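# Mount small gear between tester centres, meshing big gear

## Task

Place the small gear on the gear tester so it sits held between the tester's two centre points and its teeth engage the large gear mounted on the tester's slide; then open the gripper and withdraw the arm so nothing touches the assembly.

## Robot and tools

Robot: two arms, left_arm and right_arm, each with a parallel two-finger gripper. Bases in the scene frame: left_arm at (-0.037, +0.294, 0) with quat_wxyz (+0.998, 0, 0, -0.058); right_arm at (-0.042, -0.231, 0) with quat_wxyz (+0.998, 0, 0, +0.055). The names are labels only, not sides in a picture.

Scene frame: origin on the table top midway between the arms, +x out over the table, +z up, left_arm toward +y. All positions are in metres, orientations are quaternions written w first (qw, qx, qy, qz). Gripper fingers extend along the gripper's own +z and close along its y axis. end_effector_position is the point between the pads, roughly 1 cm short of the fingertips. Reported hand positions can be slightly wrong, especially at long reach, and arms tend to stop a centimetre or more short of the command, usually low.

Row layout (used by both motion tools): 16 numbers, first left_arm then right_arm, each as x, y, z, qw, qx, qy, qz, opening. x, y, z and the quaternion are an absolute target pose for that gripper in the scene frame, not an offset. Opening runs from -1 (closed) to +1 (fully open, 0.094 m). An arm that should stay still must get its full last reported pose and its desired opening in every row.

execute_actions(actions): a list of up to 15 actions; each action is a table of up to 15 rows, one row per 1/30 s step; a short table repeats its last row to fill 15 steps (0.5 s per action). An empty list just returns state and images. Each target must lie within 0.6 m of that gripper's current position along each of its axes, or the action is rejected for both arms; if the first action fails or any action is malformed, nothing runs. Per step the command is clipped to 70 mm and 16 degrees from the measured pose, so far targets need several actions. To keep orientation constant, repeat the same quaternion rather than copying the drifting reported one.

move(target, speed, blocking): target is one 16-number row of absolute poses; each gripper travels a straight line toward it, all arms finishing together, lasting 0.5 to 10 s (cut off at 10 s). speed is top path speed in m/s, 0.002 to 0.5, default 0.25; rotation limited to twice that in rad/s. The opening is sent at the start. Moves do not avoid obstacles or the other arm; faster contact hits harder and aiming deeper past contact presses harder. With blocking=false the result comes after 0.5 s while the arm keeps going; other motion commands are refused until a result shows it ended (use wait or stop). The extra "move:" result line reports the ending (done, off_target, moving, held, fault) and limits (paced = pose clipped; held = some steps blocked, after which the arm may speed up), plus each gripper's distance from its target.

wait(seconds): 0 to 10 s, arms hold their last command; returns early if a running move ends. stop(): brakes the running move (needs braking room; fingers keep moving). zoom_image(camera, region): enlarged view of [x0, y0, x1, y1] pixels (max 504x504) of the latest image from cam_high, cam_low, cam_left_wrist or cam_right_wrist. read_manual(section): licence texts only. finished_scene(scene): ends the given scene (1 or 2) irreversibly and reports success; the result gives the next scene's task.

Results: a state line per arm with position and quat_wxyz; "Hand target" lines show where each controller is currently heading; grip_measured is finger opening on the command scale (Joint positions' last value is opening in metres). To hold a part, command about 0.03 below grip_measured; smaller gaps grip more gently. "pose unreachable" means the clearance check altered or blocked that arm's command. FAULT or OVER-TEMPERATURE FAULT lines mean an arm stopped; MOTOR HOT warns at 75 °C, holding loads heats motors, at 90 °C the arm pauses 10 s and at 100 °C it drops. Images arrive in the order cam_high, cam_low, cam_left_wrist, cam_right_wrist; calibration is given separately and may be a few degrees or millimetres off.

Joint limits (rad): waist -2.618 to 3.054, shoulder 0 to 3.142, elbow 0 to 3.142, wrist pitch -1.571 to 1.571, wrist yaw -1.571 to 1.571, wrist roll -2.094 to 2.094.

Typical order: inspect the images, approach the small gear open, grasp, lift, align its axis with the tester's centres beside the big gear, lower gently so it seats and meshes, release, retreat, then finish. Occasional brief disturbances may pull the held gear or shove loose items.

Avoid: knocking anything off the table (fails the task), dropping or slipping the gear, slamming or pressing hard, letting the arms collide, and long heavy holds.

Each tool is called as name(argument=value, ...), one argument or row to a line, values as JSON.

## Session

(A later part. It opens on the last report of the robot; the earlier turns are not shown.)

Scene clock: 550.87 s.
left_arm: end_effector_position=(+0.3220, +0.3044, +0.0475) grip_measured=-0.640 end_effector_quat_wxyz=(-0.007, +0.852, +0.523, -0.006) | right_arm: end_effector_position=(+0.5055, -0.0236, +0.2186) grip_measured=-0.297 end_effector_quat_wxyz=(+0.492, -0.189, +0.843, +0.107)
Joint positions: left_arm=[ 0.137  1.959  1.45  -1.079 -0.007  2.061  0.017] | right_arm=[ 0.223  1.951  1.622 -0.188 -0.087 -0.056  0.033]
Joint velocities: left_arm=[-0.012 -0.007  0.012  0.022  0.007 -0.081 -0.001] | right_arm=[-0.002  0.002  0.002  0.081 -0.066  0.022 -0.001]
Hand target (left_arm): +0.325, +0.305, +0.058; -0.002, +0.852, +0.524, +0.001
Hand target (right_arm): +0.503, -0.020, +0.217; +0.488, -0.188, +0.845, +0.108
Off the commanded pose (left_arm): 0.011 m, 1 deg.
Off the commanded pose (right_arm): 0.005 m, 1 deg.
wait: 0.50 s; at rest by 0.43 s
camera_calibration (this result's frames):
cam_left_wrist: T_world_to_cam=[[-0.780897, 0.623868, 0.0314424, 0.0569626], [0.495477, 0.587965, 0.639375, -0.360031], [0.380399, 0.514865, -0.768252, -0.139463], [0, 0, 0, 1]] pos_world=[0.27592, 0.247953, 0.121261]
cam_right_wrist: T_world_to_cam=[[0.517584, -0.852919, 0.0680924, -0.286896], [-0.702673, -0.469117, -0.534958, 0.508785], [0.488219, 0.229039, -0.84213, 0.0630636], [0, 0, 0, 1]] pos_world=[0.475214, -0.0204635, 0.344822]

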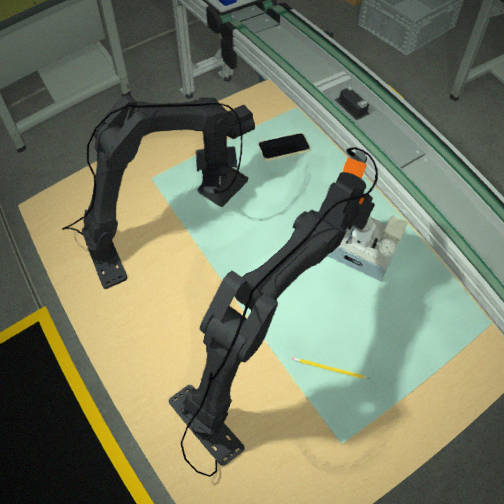

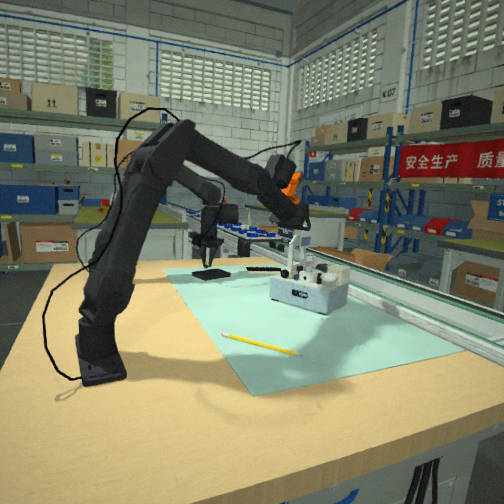

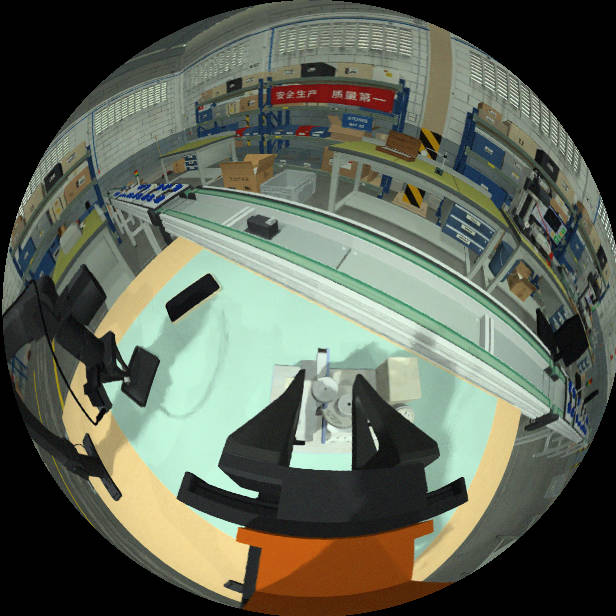

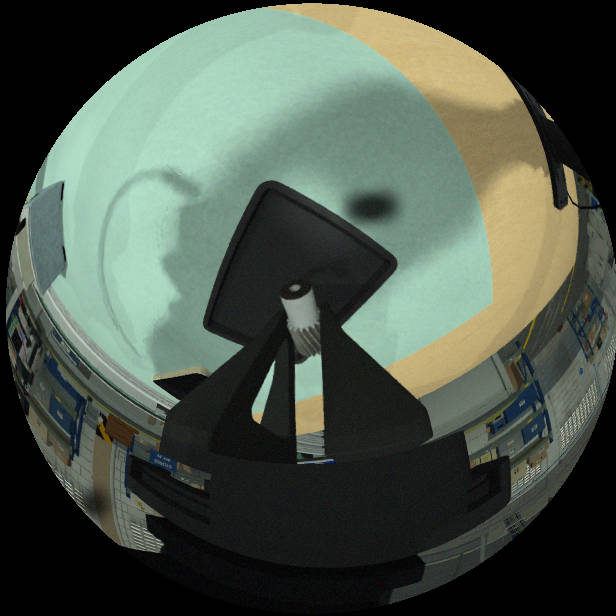

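zoom_image(
  camera="cam_left_wrist",
  region=[260, 330, 420, 470],
)

zoom_image(
  camera="cam_low",
  region=[265, 200, 345, 290],
)

Region (260, 330, 420, 470) of cam_left_wrist's 616x616 image, scaled by 3.150, with more detail than that image has; it fills the top 441 rows of this view, and the rest is white.

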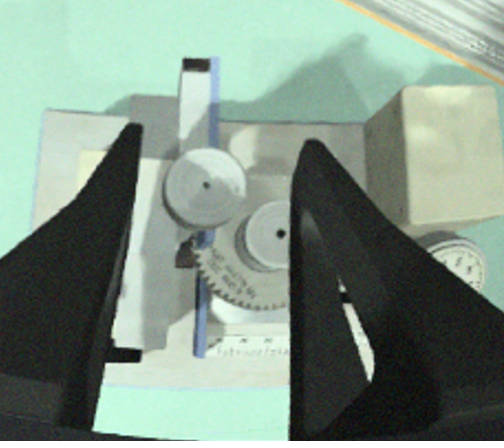

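Region (265, 200, 345, 290) of cam_low's 504x504 image, scaled by 5.600, with more detail than that image has.

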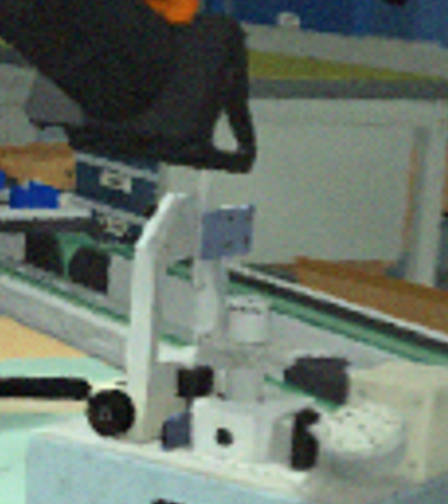

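move(
  target=[0.474,0.044,0.153,0.6140,0.3594,0.5981,-0.3689,-0.672,0.5030,-0.020,0.2165,0.4882,-0.1874,0.8455,0.1082,-0.55],
  speed=0.4,
)

Scene clock: 617.23 s.
left_arm: end_effector_position=(+0.4815, +0.0489, +0.1574) grip_measured=-0.640 end_effector_quat_wxyz=(+0.620, +0.367, +0.593, -0.360) | right_arm: end_effector_position=(+0.5050, -0.0224, +0.2186) grip_measured=-0.548 end_effector_quat_wxyz=(+0.492, -0.190, +0.843, +0.107)
Joint positions: left_arm=[-0.088  2.263  1.27   1.037  0.876 -0.005  0.017] | right_arm=[ 0.226  1.951  1.622 -0.188 -0.087 -0.056  0.021]
Joint velocities: left_arm=[ 0.002 -0.002  0.002 -0.037  0.007  0.007  0.   ] | right_arm=[-0.007  0.002 -0.022 -0.022 -0.007 -0.066 -0.   ]
Hand target (left_arm): +0.480, +0.046, +0.151; +0.616, +0.361, +0.599, -0.364
Hand target (right_arm): +0.503, -0.020, +0.217; +0.488, -0.187, +0.845, +0.108
Off the commanded pose (left_arm): 0.010 m, 2 deg.
Off the commanded pose (right_arm): 0.004 m, 1 deg.
move: done; limits=paced
camera_calibration (this result's frames):
cam_left_wrist: T_world_to_cam=[[-0.861079, -0.45247, -0.231979, 0.470144], [-0.129869, 0.636803, -0.760011, 0.159914], [0.491607, -0.624302, -0.6071, -0.00740881], [0, 0, 0, 1]] pos_world=[0.429241, 0.106267, 0.226102]
cam_right_wrist: T_world_to_cam=[[0.519535, -0.851732, 0.0680924, -0.286541], [-0.701597, -0.470724, -0.534958, 0.508459], [0.487694, 0.230156, -0.84213, 0.0632993], [0, 0, 0, 1]] pos_world=[0.474731, -0.0192811, 0.344822]

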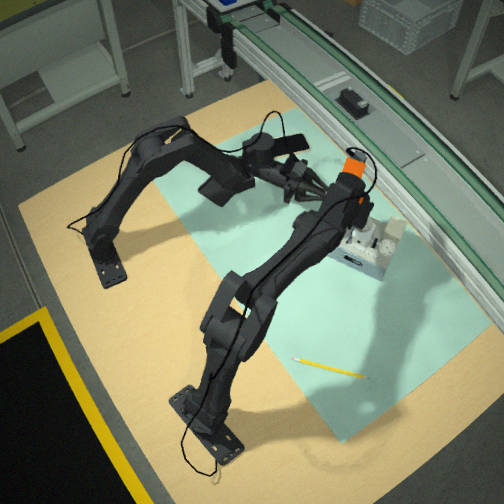

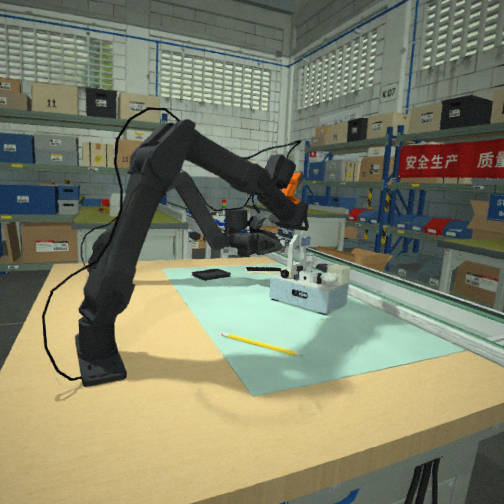

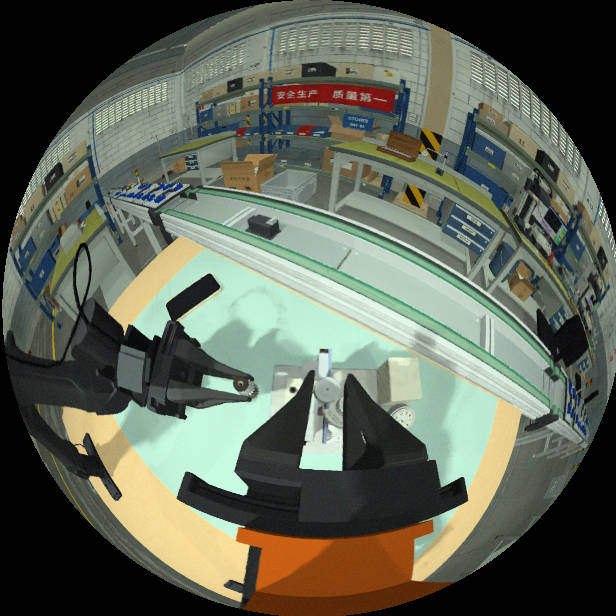

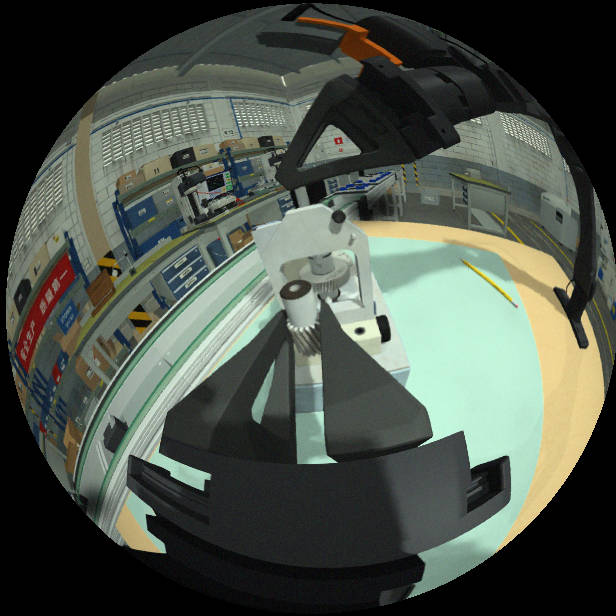

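zoom_image(
  camera="cam_right_wrist",
  region=[240, 190, 420, 370],
)

zoom_image(
  camera="cam_left_wrist",
  region=[190, 330, 370, 460],
)

Region (240, 190, 420, 370) of cam_right_wrist's 616x616 image, scaled by 2.800, with more detail than that image has.

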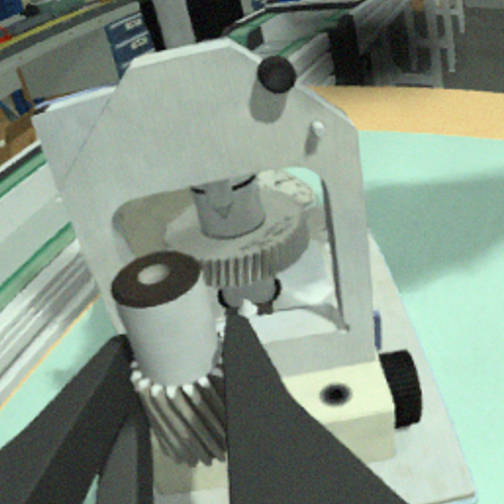

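Region (190, 330, 370, 460) of cam_left_wrist's 616x616 image, scaled by 2.800, with more detail than that image has.

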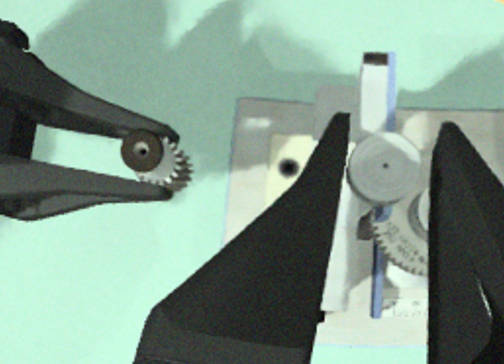

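zoom_image(
  camera="cam_right_wrist",
  region=[275, 240, 365, 330],
)

Region (275, 240, 365, 330) of cam_right_wrist's 616x616 image, scaled by 5.600, with more detail than that image has.

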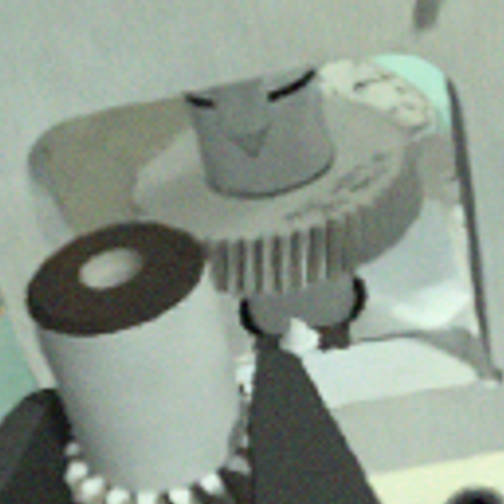

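execute_actions(
  actions=[
    [[0.4800,0.0459,0.1510,0.6157,0.3611,0.5992,-0.3640,-0.672,0.5030,-0.020,0.2165,0.4882,-0.1874,0.8455,0.1082,-0.56],[0.4801,0.0456,0.1509,0.6154,0.3612,0.5995,-0.3640,-0.672,0.5030,-0.020,0.2165,0.4882,-0.1874,0.8455,0.1082,-0.57],[0.4802,0.0452,0.1508,0.6150,0.3613,0.5997,-0.3640,-0.672,0.5030,-0.020,0.2165,0.4882,-0.1874,0.8455,0.1082,-0.58],[0.4803,0.0446,0.1507,0.6147,0.3614,0.5999,-0.3640,-0.672,0.5030,-0.020,0.2165,0.4882,-0.1874,0.8455,0.1082,-0.59],[0.4805,0.0439,0.1506,0.6143,0.3615,0.6002,-0.3640,-0.672,0.5030,-0.020,0.2165,0.4882,-0.1874,0.8455,0.1082,-0.60],[0.4807,0.0430,0.1504,0.6140,0.3616,0.6004,-0.3640,-0.672,0.5030,-0.020,0.2165,0.4882,-0.1874,0.8455,0.1082,-0.61],[0.4809,0.0420,0.1503,0.6137,0.3617,0.6007,-0.3640,-0.672,0.5030,-0.020,0.2165,0.4882,-0.1874,0.8455,0.1082,-0.62],[0.4811,0.0409,0.1501,0.6133,0.3618,0.6009,-0.3640,-0.672,0.5030,-0.020,0.2165,0.4882,-0.1874,0.8455,0.1082,-0.628],[0.4814,0.0398,0.1499,0.6130,0.3620,0.6011,-0.3641,-0.672,0.5030,-0.020,0.2165,0.4882,-0.1874,0.8455,0.1082,-0.636],[0.4817,0.0386,0.1496,0.6127,0.3621,0.6014,-0.3641,-0.672,0.5030,-0.020,0.2165,0.4882,-0.1874,0.8455,0.1082,-0.644],[0.4819,0.0374,0.1494,0.6123,0.3622,0.6016,-0.3641,-0.672,0.5030,-0.020,0.2165,0.4882,-0.1874,0.8455,0.1082,-0.652],[0.4822,0.0362,0.1492,0.6120,0.3623,0.6018,-0.3641,-0.672,0.5030,-0.020,0.2165,0.4882,-0.1874,0.8455,0.1082,-0.66],[0.4825,0.0350,0.1490,0.6117,0.3624,0.6021,-0.3641,-0.672,0.5030,-0.020,0.2165,0.4882,-0.1874,0.8455,0.1082,-0.666],[0.4828,0.0337,0.1487,0.6113,0.3625,0.6023,-0.3641,-0.672,0.5030,-0.020,0.2165,0.4882,-0.1874,0.8455,0.1082,-0.672],[0.4830,0.0325,0.1485,0.6110,0.3626,0.6026,-0.3641,-0.672,0.5030,-0.020,0.2165,0.4882,-0.1874,0.8455,0.1082,-0.678]],
    [[0.4833,0.0313,0.1483,0.6107,0.3627,0.6028,-0.3641,-0.672,0.5030,-0.020,0.2165,0.4882,-0.1874,0.8455,0.1082,-0.684],[0.4836,0.0300,0.1480,0.6104,0.3628,0.6030,-0.3641,-0.672,0.5030,-0.020,0.2165,0.4882,-0.1874,0.8455,0.1082,-0.69],[0.4839,0.0288,0.1478,0.6100,0.3629,0.6033,-0.3641,-0.672,0.5030,-0.020,0.2165,0.4882,-0.1874,0.8455,0.1082,-0.695],[0.4842,0.0276,0.1476,0.6097,0.3630,0.6035,-0.3641,-0.672,0.5030,-0.020,0.2165,0.4882,-0.1874,0.8455,0.1082,-0.70],[0.4844,0.0264,0.1474,0.6094,0.3631,0.6037,-0.3641,-0.672,0.5030,-0.020,0.2165,0.4882,-0.1874,0.8455,0.1082,-0.705],[0.4847,0.0252,0.1471,0.6090,0.3632,0.6040,-0.3641,-0.672,0.5030,-0.020,0.2165,0.4882,-0.1874,0.8455,0.1082,-0.71],[0.4850,0.0241,0.1469,0.6087,0.3634,0.6042,-0.3642,-0.672,0.5030,-0.020,0.2165,0.4882,-0.1874,0.8455,0.1082,-0.715],[0.4852,0.0230,0.1467,0.6084,0.3635,0.6044,-0.3642,-0.672,0.5030,-0.020,0.2165,0.4882,-0.1874,0.8455,0.1082,-0.72],[0.4854,0.0220,0.1466,0.6080,0.3636,0.6047,-0.3642,-0.672,0.5030,-0.020,0.2165,0.4882,-0.1874,0.8455,0.1082,-0.72],[0.4856,0.0211,0.1464,0.6077,0.3637,0.6049,-0.3642,-0.672,0.5030,-0.020,0.2165,0.4882,-0.1874,0.8455,0.1082,-0.72],[0.4858,0.0204,0.1463,0.6074,0.3638,0.6052,-0.3642,-0.672,0.5030,-0.020,0.2165,0.4882,-0.1874,0.8455,0.1082,-0.72],[0.4859,0.0198,0.1462,0.6070,0.3639,0.6054,-0.3642,-0.672,0.5030,-0.020,0.2165,0.4882,-0.1874,0.8455,0.1082,-0.72],[0.4860,0.0194,0.1461,0.6067,0.3640,0.6056,-0.3642,-0.672,0.5030,-0.020,0.2165,0.4882,-0.1874,0.8455,0.1082,-0.72],[0.4861,0.0191,0.1460,0.6064,0.3641,0.6059,-0.3642,-0.672,0.5030,-0.020,0.2165,0.4882,-0.1874,0.8455,0.1082,-0.72],[0.4861,0.0190,0.1460,0.6061,0.3642,0.6061,-0.3642,-0.672,0.5030,-0.020,0.2165,0.4882,-0.1874,0.8455,0.1082,-0.72]],
  ],
)

wait(
  seconds=0.4,
)

Scene clock: 735.90 s.
left_arm: end_effector_position=(+0.4803, +0.0240, +0.1414) grip_measured=-0.640 end_effector_quat_wxyz=(+0.601, +0.363, +0.609, -0.369) | right_arm: end_effector_position=(+0.5044, -0.0207, +0.2186) grip_measured=-0.690 end_effector_quat_wxyz=(+0.492, -0.191, +0.843, +0.108)
Joint positions: left_arm=[-0.141  2.295  1.297  0.988  0.832 -0.006  0.017] | right_arm=[ 0.229  1.951  1.622 -0.188 -0.087 -0.056  0.015]
Joint velocities: left_arm=[-0.032  0.002  0.066 -0.007 -0.037  0.066 -0.001] | right_arm=[-0.012 -0.012  0.007  0.037 -0.007  0.007 -0.   ]
Hand target (left_arm): +0.486, +0.019, +0.146; +0.606, +0.364, +0.606, -0.364
Hand target (right_arm): +0.503, -0.020, +0.217; +0.488, -0.187, +0.845, +0.108
Off the commanded pose (left_arm): 0.009 m, 1 deg.
Off the commanded pose (right_arm): 0.003 m, 1 deg.
camera_calibration (this result's frames):
cam_left_wrist: T_world_to_cam=[[-0.876337, -0.442281, -0.190841, 0.455366], [-0.163723, 0.646081, -0.745502, 0.177454], [0.453021, -0.622066, -0.638597, -0.00911058], [0, 0, 0, 1]] pos_world=[0.432235, 0.0810831, 0.213377]
cam_right_wrist: T_world_to_cam=[[0.522132, -0.850142, 0.0680924, -0.286067], [-0.700157, -0.472863, -0.534958, 0.508026], [0.486989, 0.231643, -0.84213, 0.063613], [0, 0, 0, 1]] pos_world=[0.474084, -0.0177063, 0.344822]

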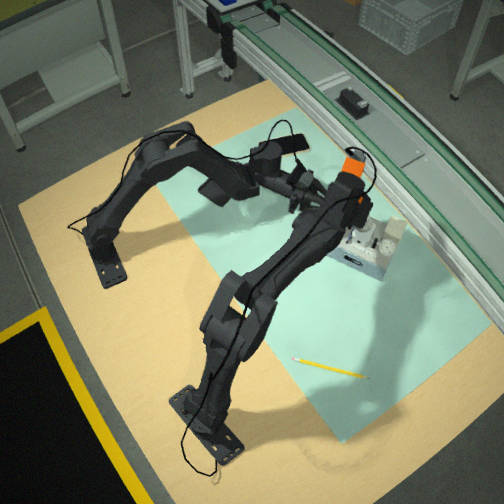

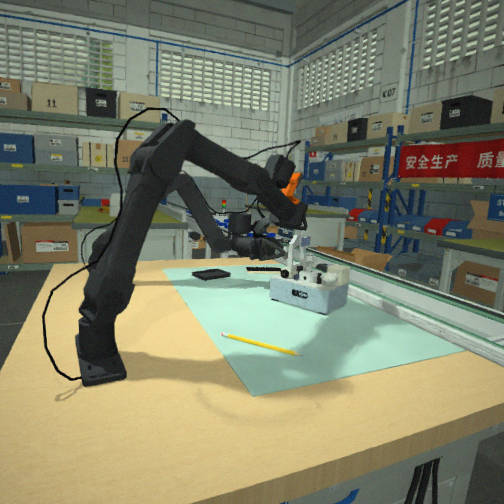

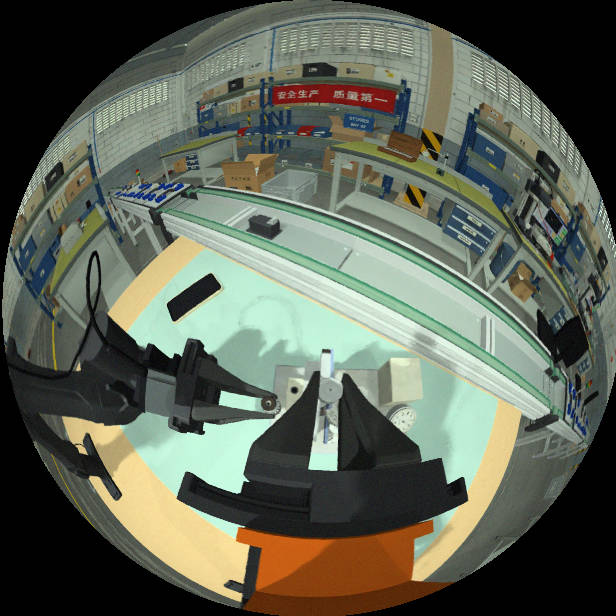

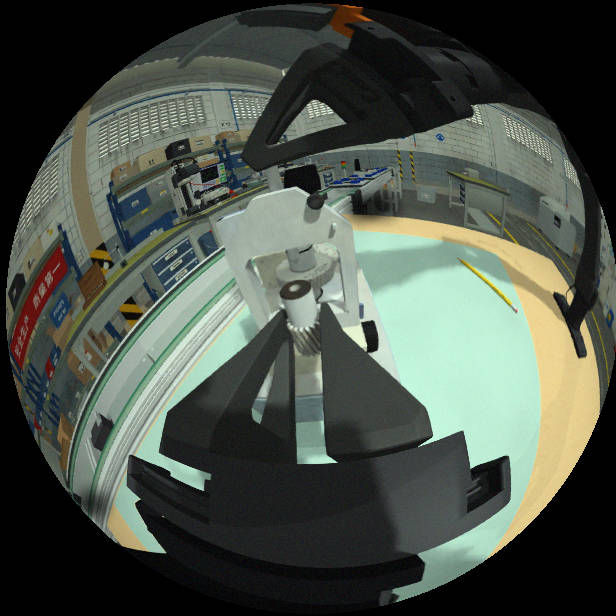

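Scene clock: 736.30 s.
left_arm: end_effector_position=(+0.4811, +0.0235, +0.1410) grip_measured=-0.640 end_effector_quat_wxyz=(+0.600, +0.362, +0.611, -0.369) | right_arm: end_effector_position=(+0.5044, -0.0207, +0.2186) grip_measured=-0.690 end_effector_quat_wxyz=(+0.492, -0.191, +0.843, +0.108)
Joint positions: left_arm=[-0.142  2.295  1.3    0.98   0.829 -0.006  0.017] | right_arm=[ 0.229  1.951  1.622 -0.188 -0.087 -0.056  0.015]
Joint velocities: left_arm=[ 0.002 -0.007  0.002  0.007 -0.007 -0.037 -0.001] | right_arm=[-0.007 -0.012  0.007 -0.037 -0.022 -0.022  0.   ]
Hand target (left_arm): +0.486, +0.019, +0.146; +0.606, +0.364, +0.606, -0.364
Hand target (right_arm): +0.503, -0.020, +0.217; +0.488, -0.187, +0.845, +0.108
Off the commanded pose (left_arm): 0.008 m, 1 deg.
Off the commanded pose (right_arm): 0.003 m, 1 deg.
wait: 0.40 s; at rest by 0.17 s
camera_calibration (this result's frames):
cam_left_wrist: T_world_to_cam=[[-0.876058, -0.444375, -0.187225, 0.45521], [-0.169013, 0.646606, -0.743865, 0.179856], [0.451616, -0.620026, -0.641569, -0.00892448], [0, 0, 0, 1]] pos_world=[0.433219, 0.0804546, 0.21329]
cam_right_wrist: T_world_to_cam=[[0.522132, -0.850142, 0.0680924, -0.286067], [-0.700157, -0.472863, -0.534958, 0.508026], [0.486989, 0.231643, -0.84213, 0.063613], [0, 0, 0, 1]] pos_world=[0.474084, -0.0177063, 0.344822]

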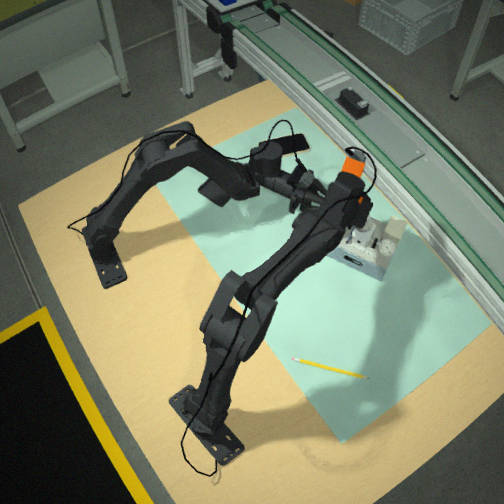

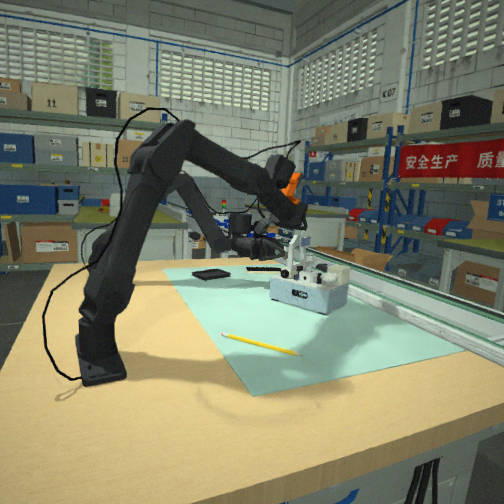

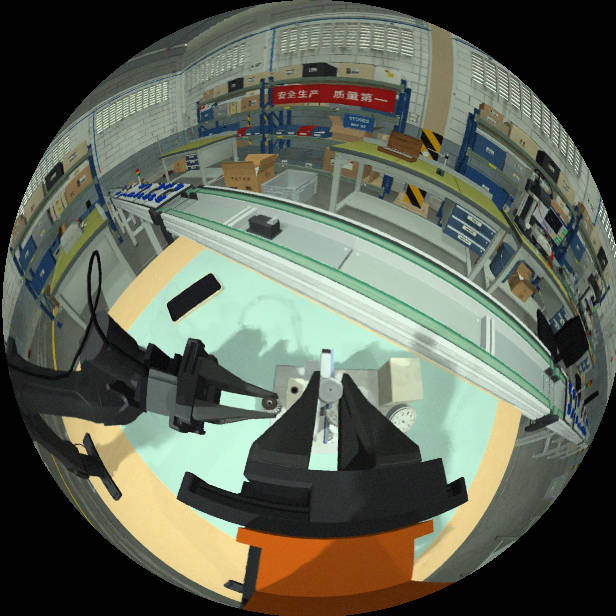

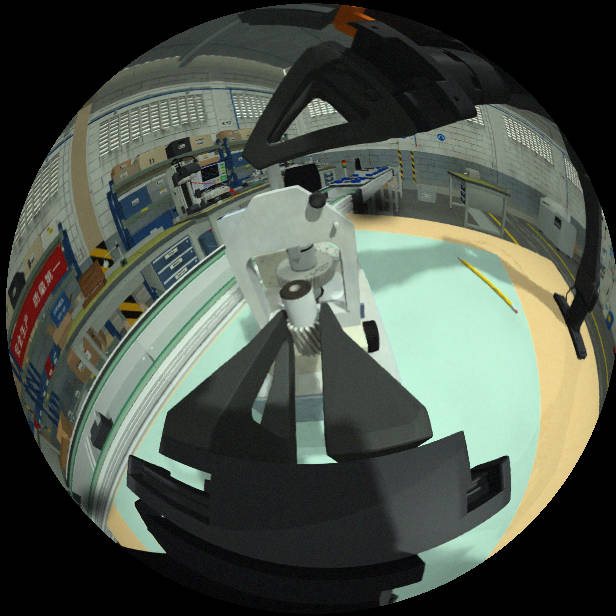

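zoom_image(
  camera="cam_right_wrist",
  region=[255, 230, 345, 320],
)

zoom_image(
  camera="cam_left_wrist",
  region=[240, 340, 360, 460],
)

Region (255, 230, 345, 320) of cam_right_wrist's 616x616 image, scaled by 5.600, with more detail than that image has.

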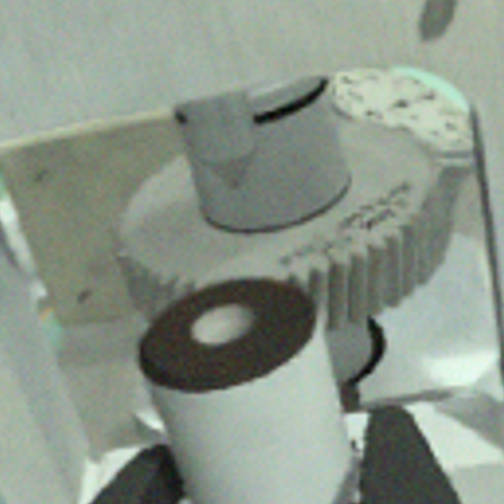

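Region (240, 340, 360, 460) of cam_left_wrist's 616x616 image, scaled by 4.200, with more detail than that image has.

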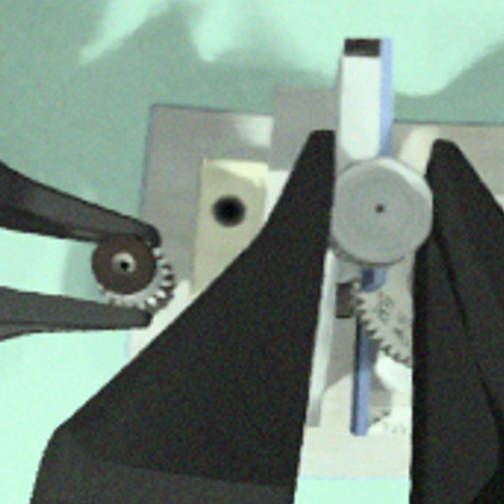

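execute_actions(
  actions=[
    [[0.4862,0.0189,0.1460,0.6063,0.3642,0.6060,-0.3641,-0.672,0.5031,-0.020,0.2185,0.4882,-0.1874,0.8455,0.1082,-0.72],[0.4863,0.0187,0.1461,0.6065,0.3642,0.6058,-0.3640,-0.672,0.5032,-0.020,0.2210,0.4882,-0.1874,0.8455,0.1082,-0.72],[0.4865,0.0184,0.1461,0.6067,0.3642,0.6057,-0.3639,-0.672,0.5033,-0.020,0.2238,0.4882,-0.1874,0.8455,0.1082,-0.72],[0.4868,0.0181,0.1462,0.6069,0.3642,0.6055,-0.3638,-0.672,0.5034,-0.0201,0.2266,0.4882,-0.1874,0.8455,0.1082,-0.72],[0.4871,0.0177,0.1462,0.6071,0.3642,0.6054,-0.3637,-0.672,0.5035,-0.0201,0.2294,0.4882,-0.1874,0.8455,0.1082,-0.72],[0.4875,0.0172,0.1463,0.6073,0.3642,0.6053,-0.3636,-0.672,0.5036,-0.0202,0.2322,0.4882,-0.1874,0.8455,0.1082,-0.72],[0.4879,0.0167,0.1464,0.6075,0.3642,0.6051,-0.3635,-0.672,0.5037,-0.0202,0.2350,0.4882,-0.1874,0.8455,0.1082,-0.72],[0.4883,0.0161,0.1465,0.6077,0.3641,0.6050,-0.3635,-0.672,0.5038,-0.0203,0.2378,0.4882,-0.1874,0.8455,0.1082,-0.72],[0.4888,0.0155,0.1467,0.6079,0.3641,0.6048,-0.3634,-0.672,0.5039,-0.0203,0.2406,0.4882,-0.1874,0.8455,0.1082,-0.72],[0.4892,0.0149,0.1468,0.6081,0.3641,0.6047,-0.3633,-0.672,0.5040,-0.0204,0.2434,0.4882,-0.1874,0.8455,0.1082,-0.72],[0.4897,0.0143,0.1469,0.6083,0.3641,0.6046,-0.3632,-0.672,0.5040,-0.0204,0.2462,0.4882,-0.1874,0.8455,0.1082,-0.72],[0.4902,0.0137,0.1470,0.6085,0.3641,0.6044,-0.3631,-0.672,0.5040,-0.0205,0.2490,0.4882,-0.1874,0.8455,0.1082,-0.72],[0.4907,0.0130,0.1471,0.6087,0.3641,0.6043,-0.3630,-0.672,0.5040,-0.0205,0.2518,0.4882,-0.1874,0.8455,0.1082,-0.72],[0.4912,0.0124,0.1472,0.6089,0.3641,0.6041,-0.3629,-0.672,0.5040,-0.0205,0.2546,0.4882,-0.1874,0.8455,0.1082,-0.72],[0.4917,0.0117,0.1474,0.6092,0.3641,0.6040,-0.3628,-0.672,0.5040,-0.0205,0.2574,0.4882,-0.1874,0.8455,0.1082,-0.72]],
    [[0.4921,0.0111,0.1475,0.6094,0.3641,0.6039,-0.3627,-0.672,0.5040,-0.0205,0.2602,0.4882,-0.1874,0.8455,0.1082,-0.72],[0.4926,0.0105,0.1476,0.6096,0.3641,0.6037,-0.3626,-0.672,0.5040,-0.0205,0.2630,0.4882,-0.1874,0.8455,0.1082,-0.72],[0.4931,0.0098,0.1477,0.6098,0.3641,0.6036,-0.3625,-0.672,0.5040,-0.0205,0.2658,0.4882,-0.1874,0.8455,0.1082,-0.72],[0.4936,0.0092,0.1478,0.6100,0.3641,0.6034,-0.3624,-0.672,0.5040,-0.0205,0.2686,0.4882,-0.1874,0.8455,0.1082,-0.72],[0.4941,0.0086,0.1479,0.6102,0.3641,0.6033,-0.3623,-0.672,0.5040,-0.0205,0.2714,0.4882,-0.1874,0.8455,0.1082,-0.72],[0.4945,0.0080,0.1480,0.6104,0.3641,0.6032,-0.3622,-0.672,0.5040,-0.0205,0.2742,0.4882,-0.1874,0.8455,0.1082,-0.72],[0.4950,0.0074,0.1482,0.6106,0.3641,0.6030,-0.3621,-0.672,0.5040,-0.0205,0.2770,0.4882,-0.1874,0.8455,0.1082,-0.72],[0.4954,0.0068,0.1483,0.6108,0.3640,0.6029,-0.3621,-0.672,0.5040,-0.0205,0.2798,0.4882,-0.1874,0.8455,0.1082,-0.72],[0.4958,0.0063,0.1484,0.6110,0.3640,0.6027,-0.3620,-0.672,0.5040,-0.0205,0.2826,0.4882,-0.1874,0.8455,0.1082,-0.72],[0.4962,0.0058,0.1485,0.6112,0.3640,0.6026,-0.3619,-0.672,0.5040,-0.0205,0.2852,0.4882,-0.1874,0.8455,0.1082,-0.72],[0.4965,0.0054,0.1485,0.6114,0.3640,0.6025,-0.3618,-0.672,0.5040,-0.0205,0.2876,0.4882,-0.1874,0.8455,0.1082,-0.72],[0.4968,0.0051,0.1486,0.6116,0.3640,0.6023,-0.3617,-0.672,0.5040,-0.0205,0.2898,0.4882,-0.1874,0.8455,0.1082,-0.72],[0.4970,0.0048,0.1486,0.6118,0.3640,0.6022,-0.3616,-0.672,0.5040,-0.0205,0.2918,0.4882,-0.1874,0.8455,0.1082,-0.72],[0.4971,0.0046,0.1487,0.6120,0.3640,0.6020,-0.3615,-0.672,0.5040,-0.0205,0.2935,0.4882,-0.1874,0.8455,0.1082,-0.72],[0.4972,0.0045,0.1487,0.6122,0.3640,0.6019,-0.3614,-0.672,0.5040,-0.0205,0.2950,0.4882,-0.1874,0.8455,0.1082,-0.72]],
  ],
)

wait(
  seconds=0.4,
)

zoom_image(
  camera="cam_right_wrist",
  region=[230, 200, 370, 340],
)

zoom_image(
  camera="cam_low",
  region=[270, 215, 330, 285],
)

Scene clock: 857.30 s.
left_arm: end_effector_position=(+0.4922, +0.0100, +0.1437) grip_measured=-0.640 end_effector_quat_wxyz=(+0.605, +0.362, +0.607, -0.366) | right_arm: end_effector_position=(+0.5040, -0.0210, +0.2403) grip_measured=-0.690 end_effector_quat_wxyz=(+0.445, -0.194, +0.868, +0.102)
Joint positions: left_arm=[-0.165  2.333  1.375  0.959  0.801 -0.006  0.017] | right_arm=[ 0.229  2.011  1.882 -0.496 -0.087 -0.056  0.015]
Joint velocities: left_arm=[-0.007  0.027  0.046 -0.007 -0.007 -0.007  0.001] | right_arm=[ 0.007  0.076  0.252 -0.256 -0.037 -0.007 -0.   ]
Hand target (left_arm): +0.497, +0.005, +0.149; +0.612, +0.364, +0.602, -0.361
Hand target (right_arm): +0.502, -0.021, +0.294; +0.489, -0.187, +0.845, +0.108
Off the commanded pose (left_arm): 0.009 m, 1 deg.
Off the commanded pose (right_arm): 0.055 m, 6 deg.
camera_calibration (this result's frames):
cam_left_wrist: T_world_to_cam=[[-0.871412, -0.448769, -0.198111, 0.45874], [-0.16098, 0.643094, -0.748675, 0.189234], [0.463387, -0.620513, -0.632643, -0.0276824], [0, 0, 0, 1]] pos_world=[0.443042, 0.0669956, 0.215043]
cam_right_wrist: T_world_to_cam=[[0.527351, -0.848424, 0.0455931, -0.28477], [-0.750111, -0.490103, -0.443996, 0.52222], [0.399042, 0.199942, -0.894868, 0.138556], [0, 0, 0, 1]] pos_world=[0.486608, -0.0133674, 0.368837]

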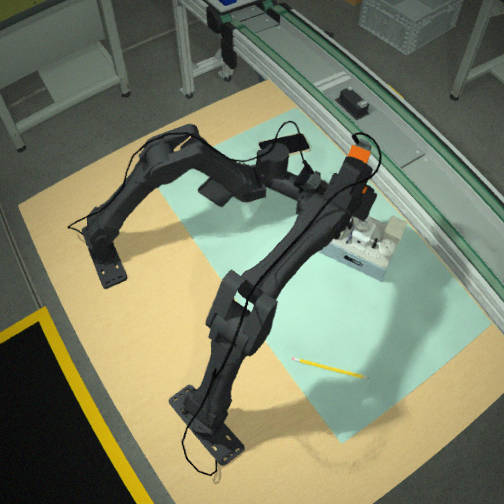

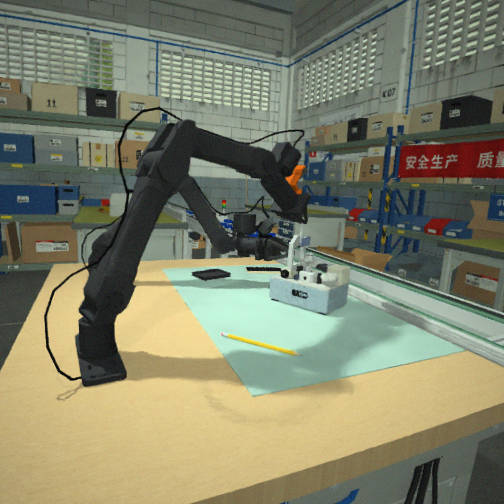

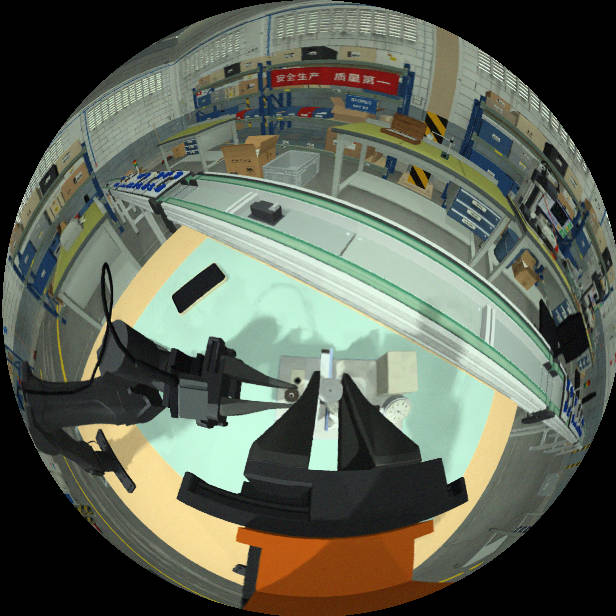

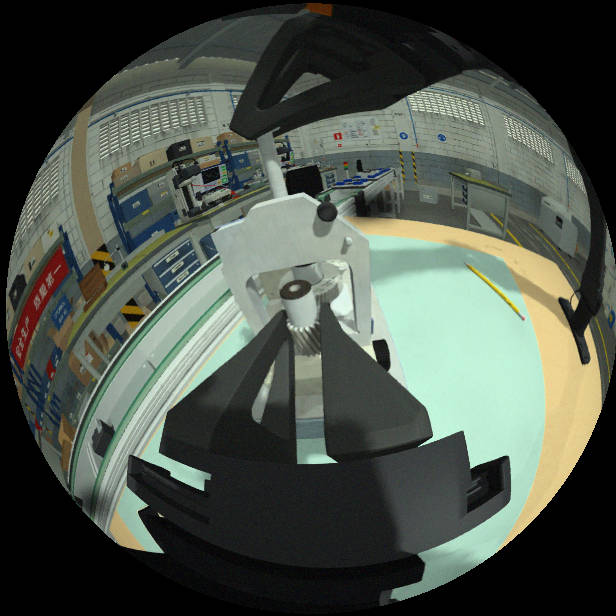

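Scene clock: 857.70 s.
left_arm: end_effector_position=(+0.4926, +0.0098, +0.1431) grip_measured=-0.640 end_effector_quat_wxyz=(+0.605, +0.361, +0.608, -0.365) | right_arm: end_effector_position=(+0.5038, -0.0210, +0.2415) grip_measured=-0.690 end_effector_quat_wxyz=(+0.442, -0.194, +0.870, +0.102)
Joint positions: left_arm=[-0.166  2.335  1.377  0.958  0.798 -0.006  0.017] | right_arm=[ 0.229  2.016  1.899 -0.514 -0.087 -0.056  0.015]
Joint velocities: left_arm=[-0.002 -0.012  0.012 -0.022  0.066 -0.037 -0.   ] | right_arm=[ 0.012 -0.002  0.012  0.022 -0.007 -0.007 -0.   ]
Hand target (left_arm): +0.497, +0.005, +0.149; +0.612, +0.364, +0.602, -0.361
Hand target (right_arm): +0.502, -0.021, +0.294; +0.489, -0.187, +0.845, +0.108
Off the commanded pose (left_arm): 0.009 m, 1 deg.
Off the commanded pose (right_arm): 0.054 m, 6 deg.
wait: 0.40 s; at rest by 0.17 s
camera_calibration (this result's frames):
cam_left_wrist: T_world_to_cam=[[-0.870844, -0.450347, -0.197024, 0.458509], [-0.163304, 0.643101, -0.748166, 0.19012], [0.463641, -0.619361, -0.633584, -0.0284329], [0, 0, 0, 1]] pos_world=[0.44352, 0.0666117, 0.214564]
cam_right_wrist: T_world_to_cam=[[0.527625, -0.848327, 0.0441951, -0.284578], [-0.75281, -0.491054, -0.438342, 0.522526], [0.39356, 0.19801, -0.897721, 0.14308], [0, 0, 0, 1]] pos_world=[0.487203, -0.0131577, 0.370068]

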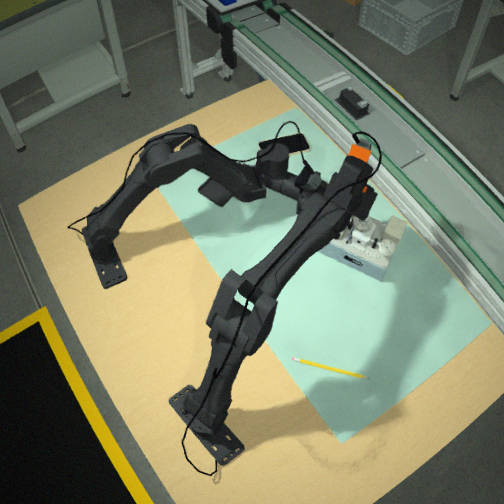

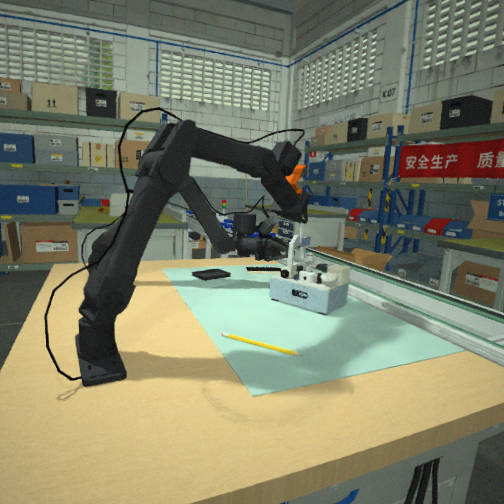

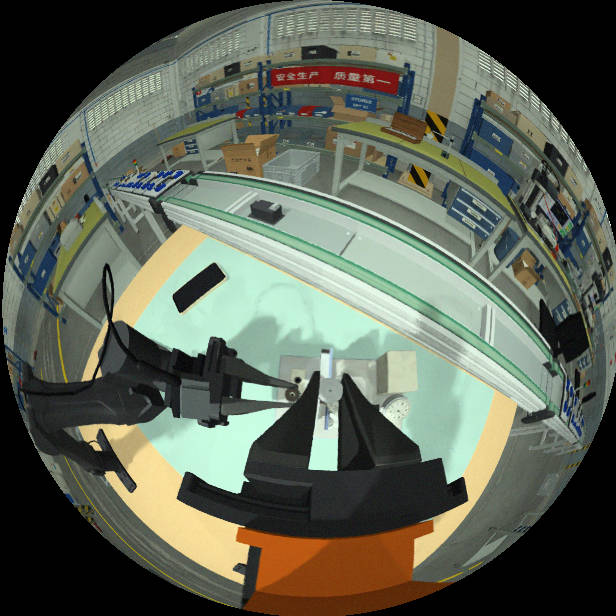

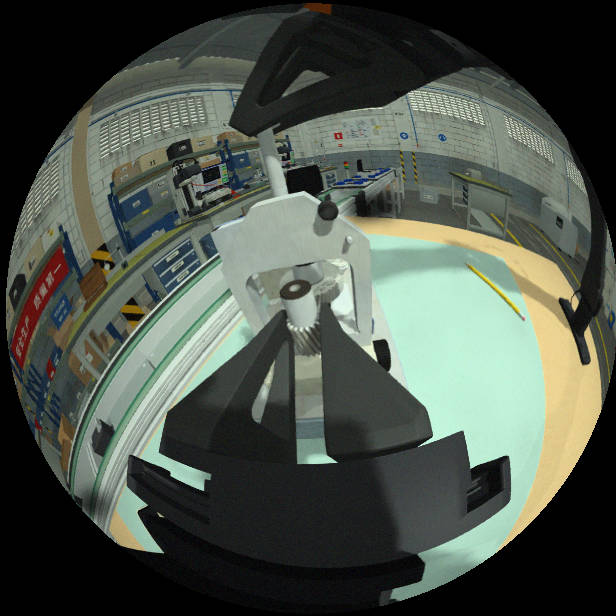

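Region (230, 200, 370, 340) of cam_right_wrist's 616x616 image, scaled by 3.600, with more detail than that image has.

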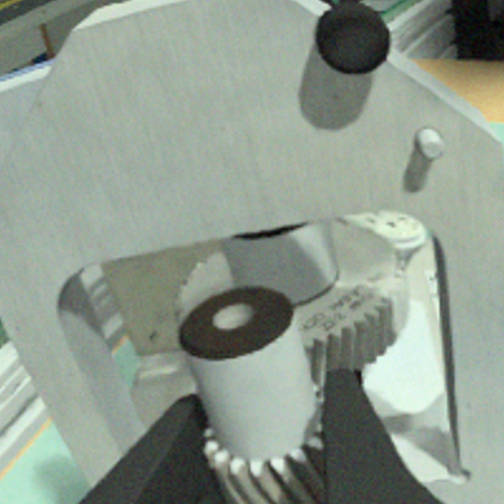

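Region (270, 215, 330, 285) of cam_low's 504x504 image, scaled by 7.200, with more detail than that image has; it fills the left 432 columns of this view, and the rest is white.

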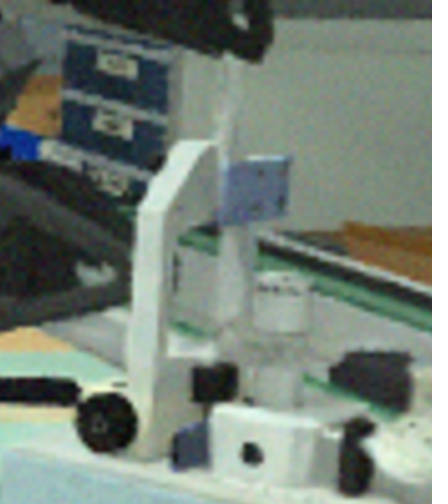

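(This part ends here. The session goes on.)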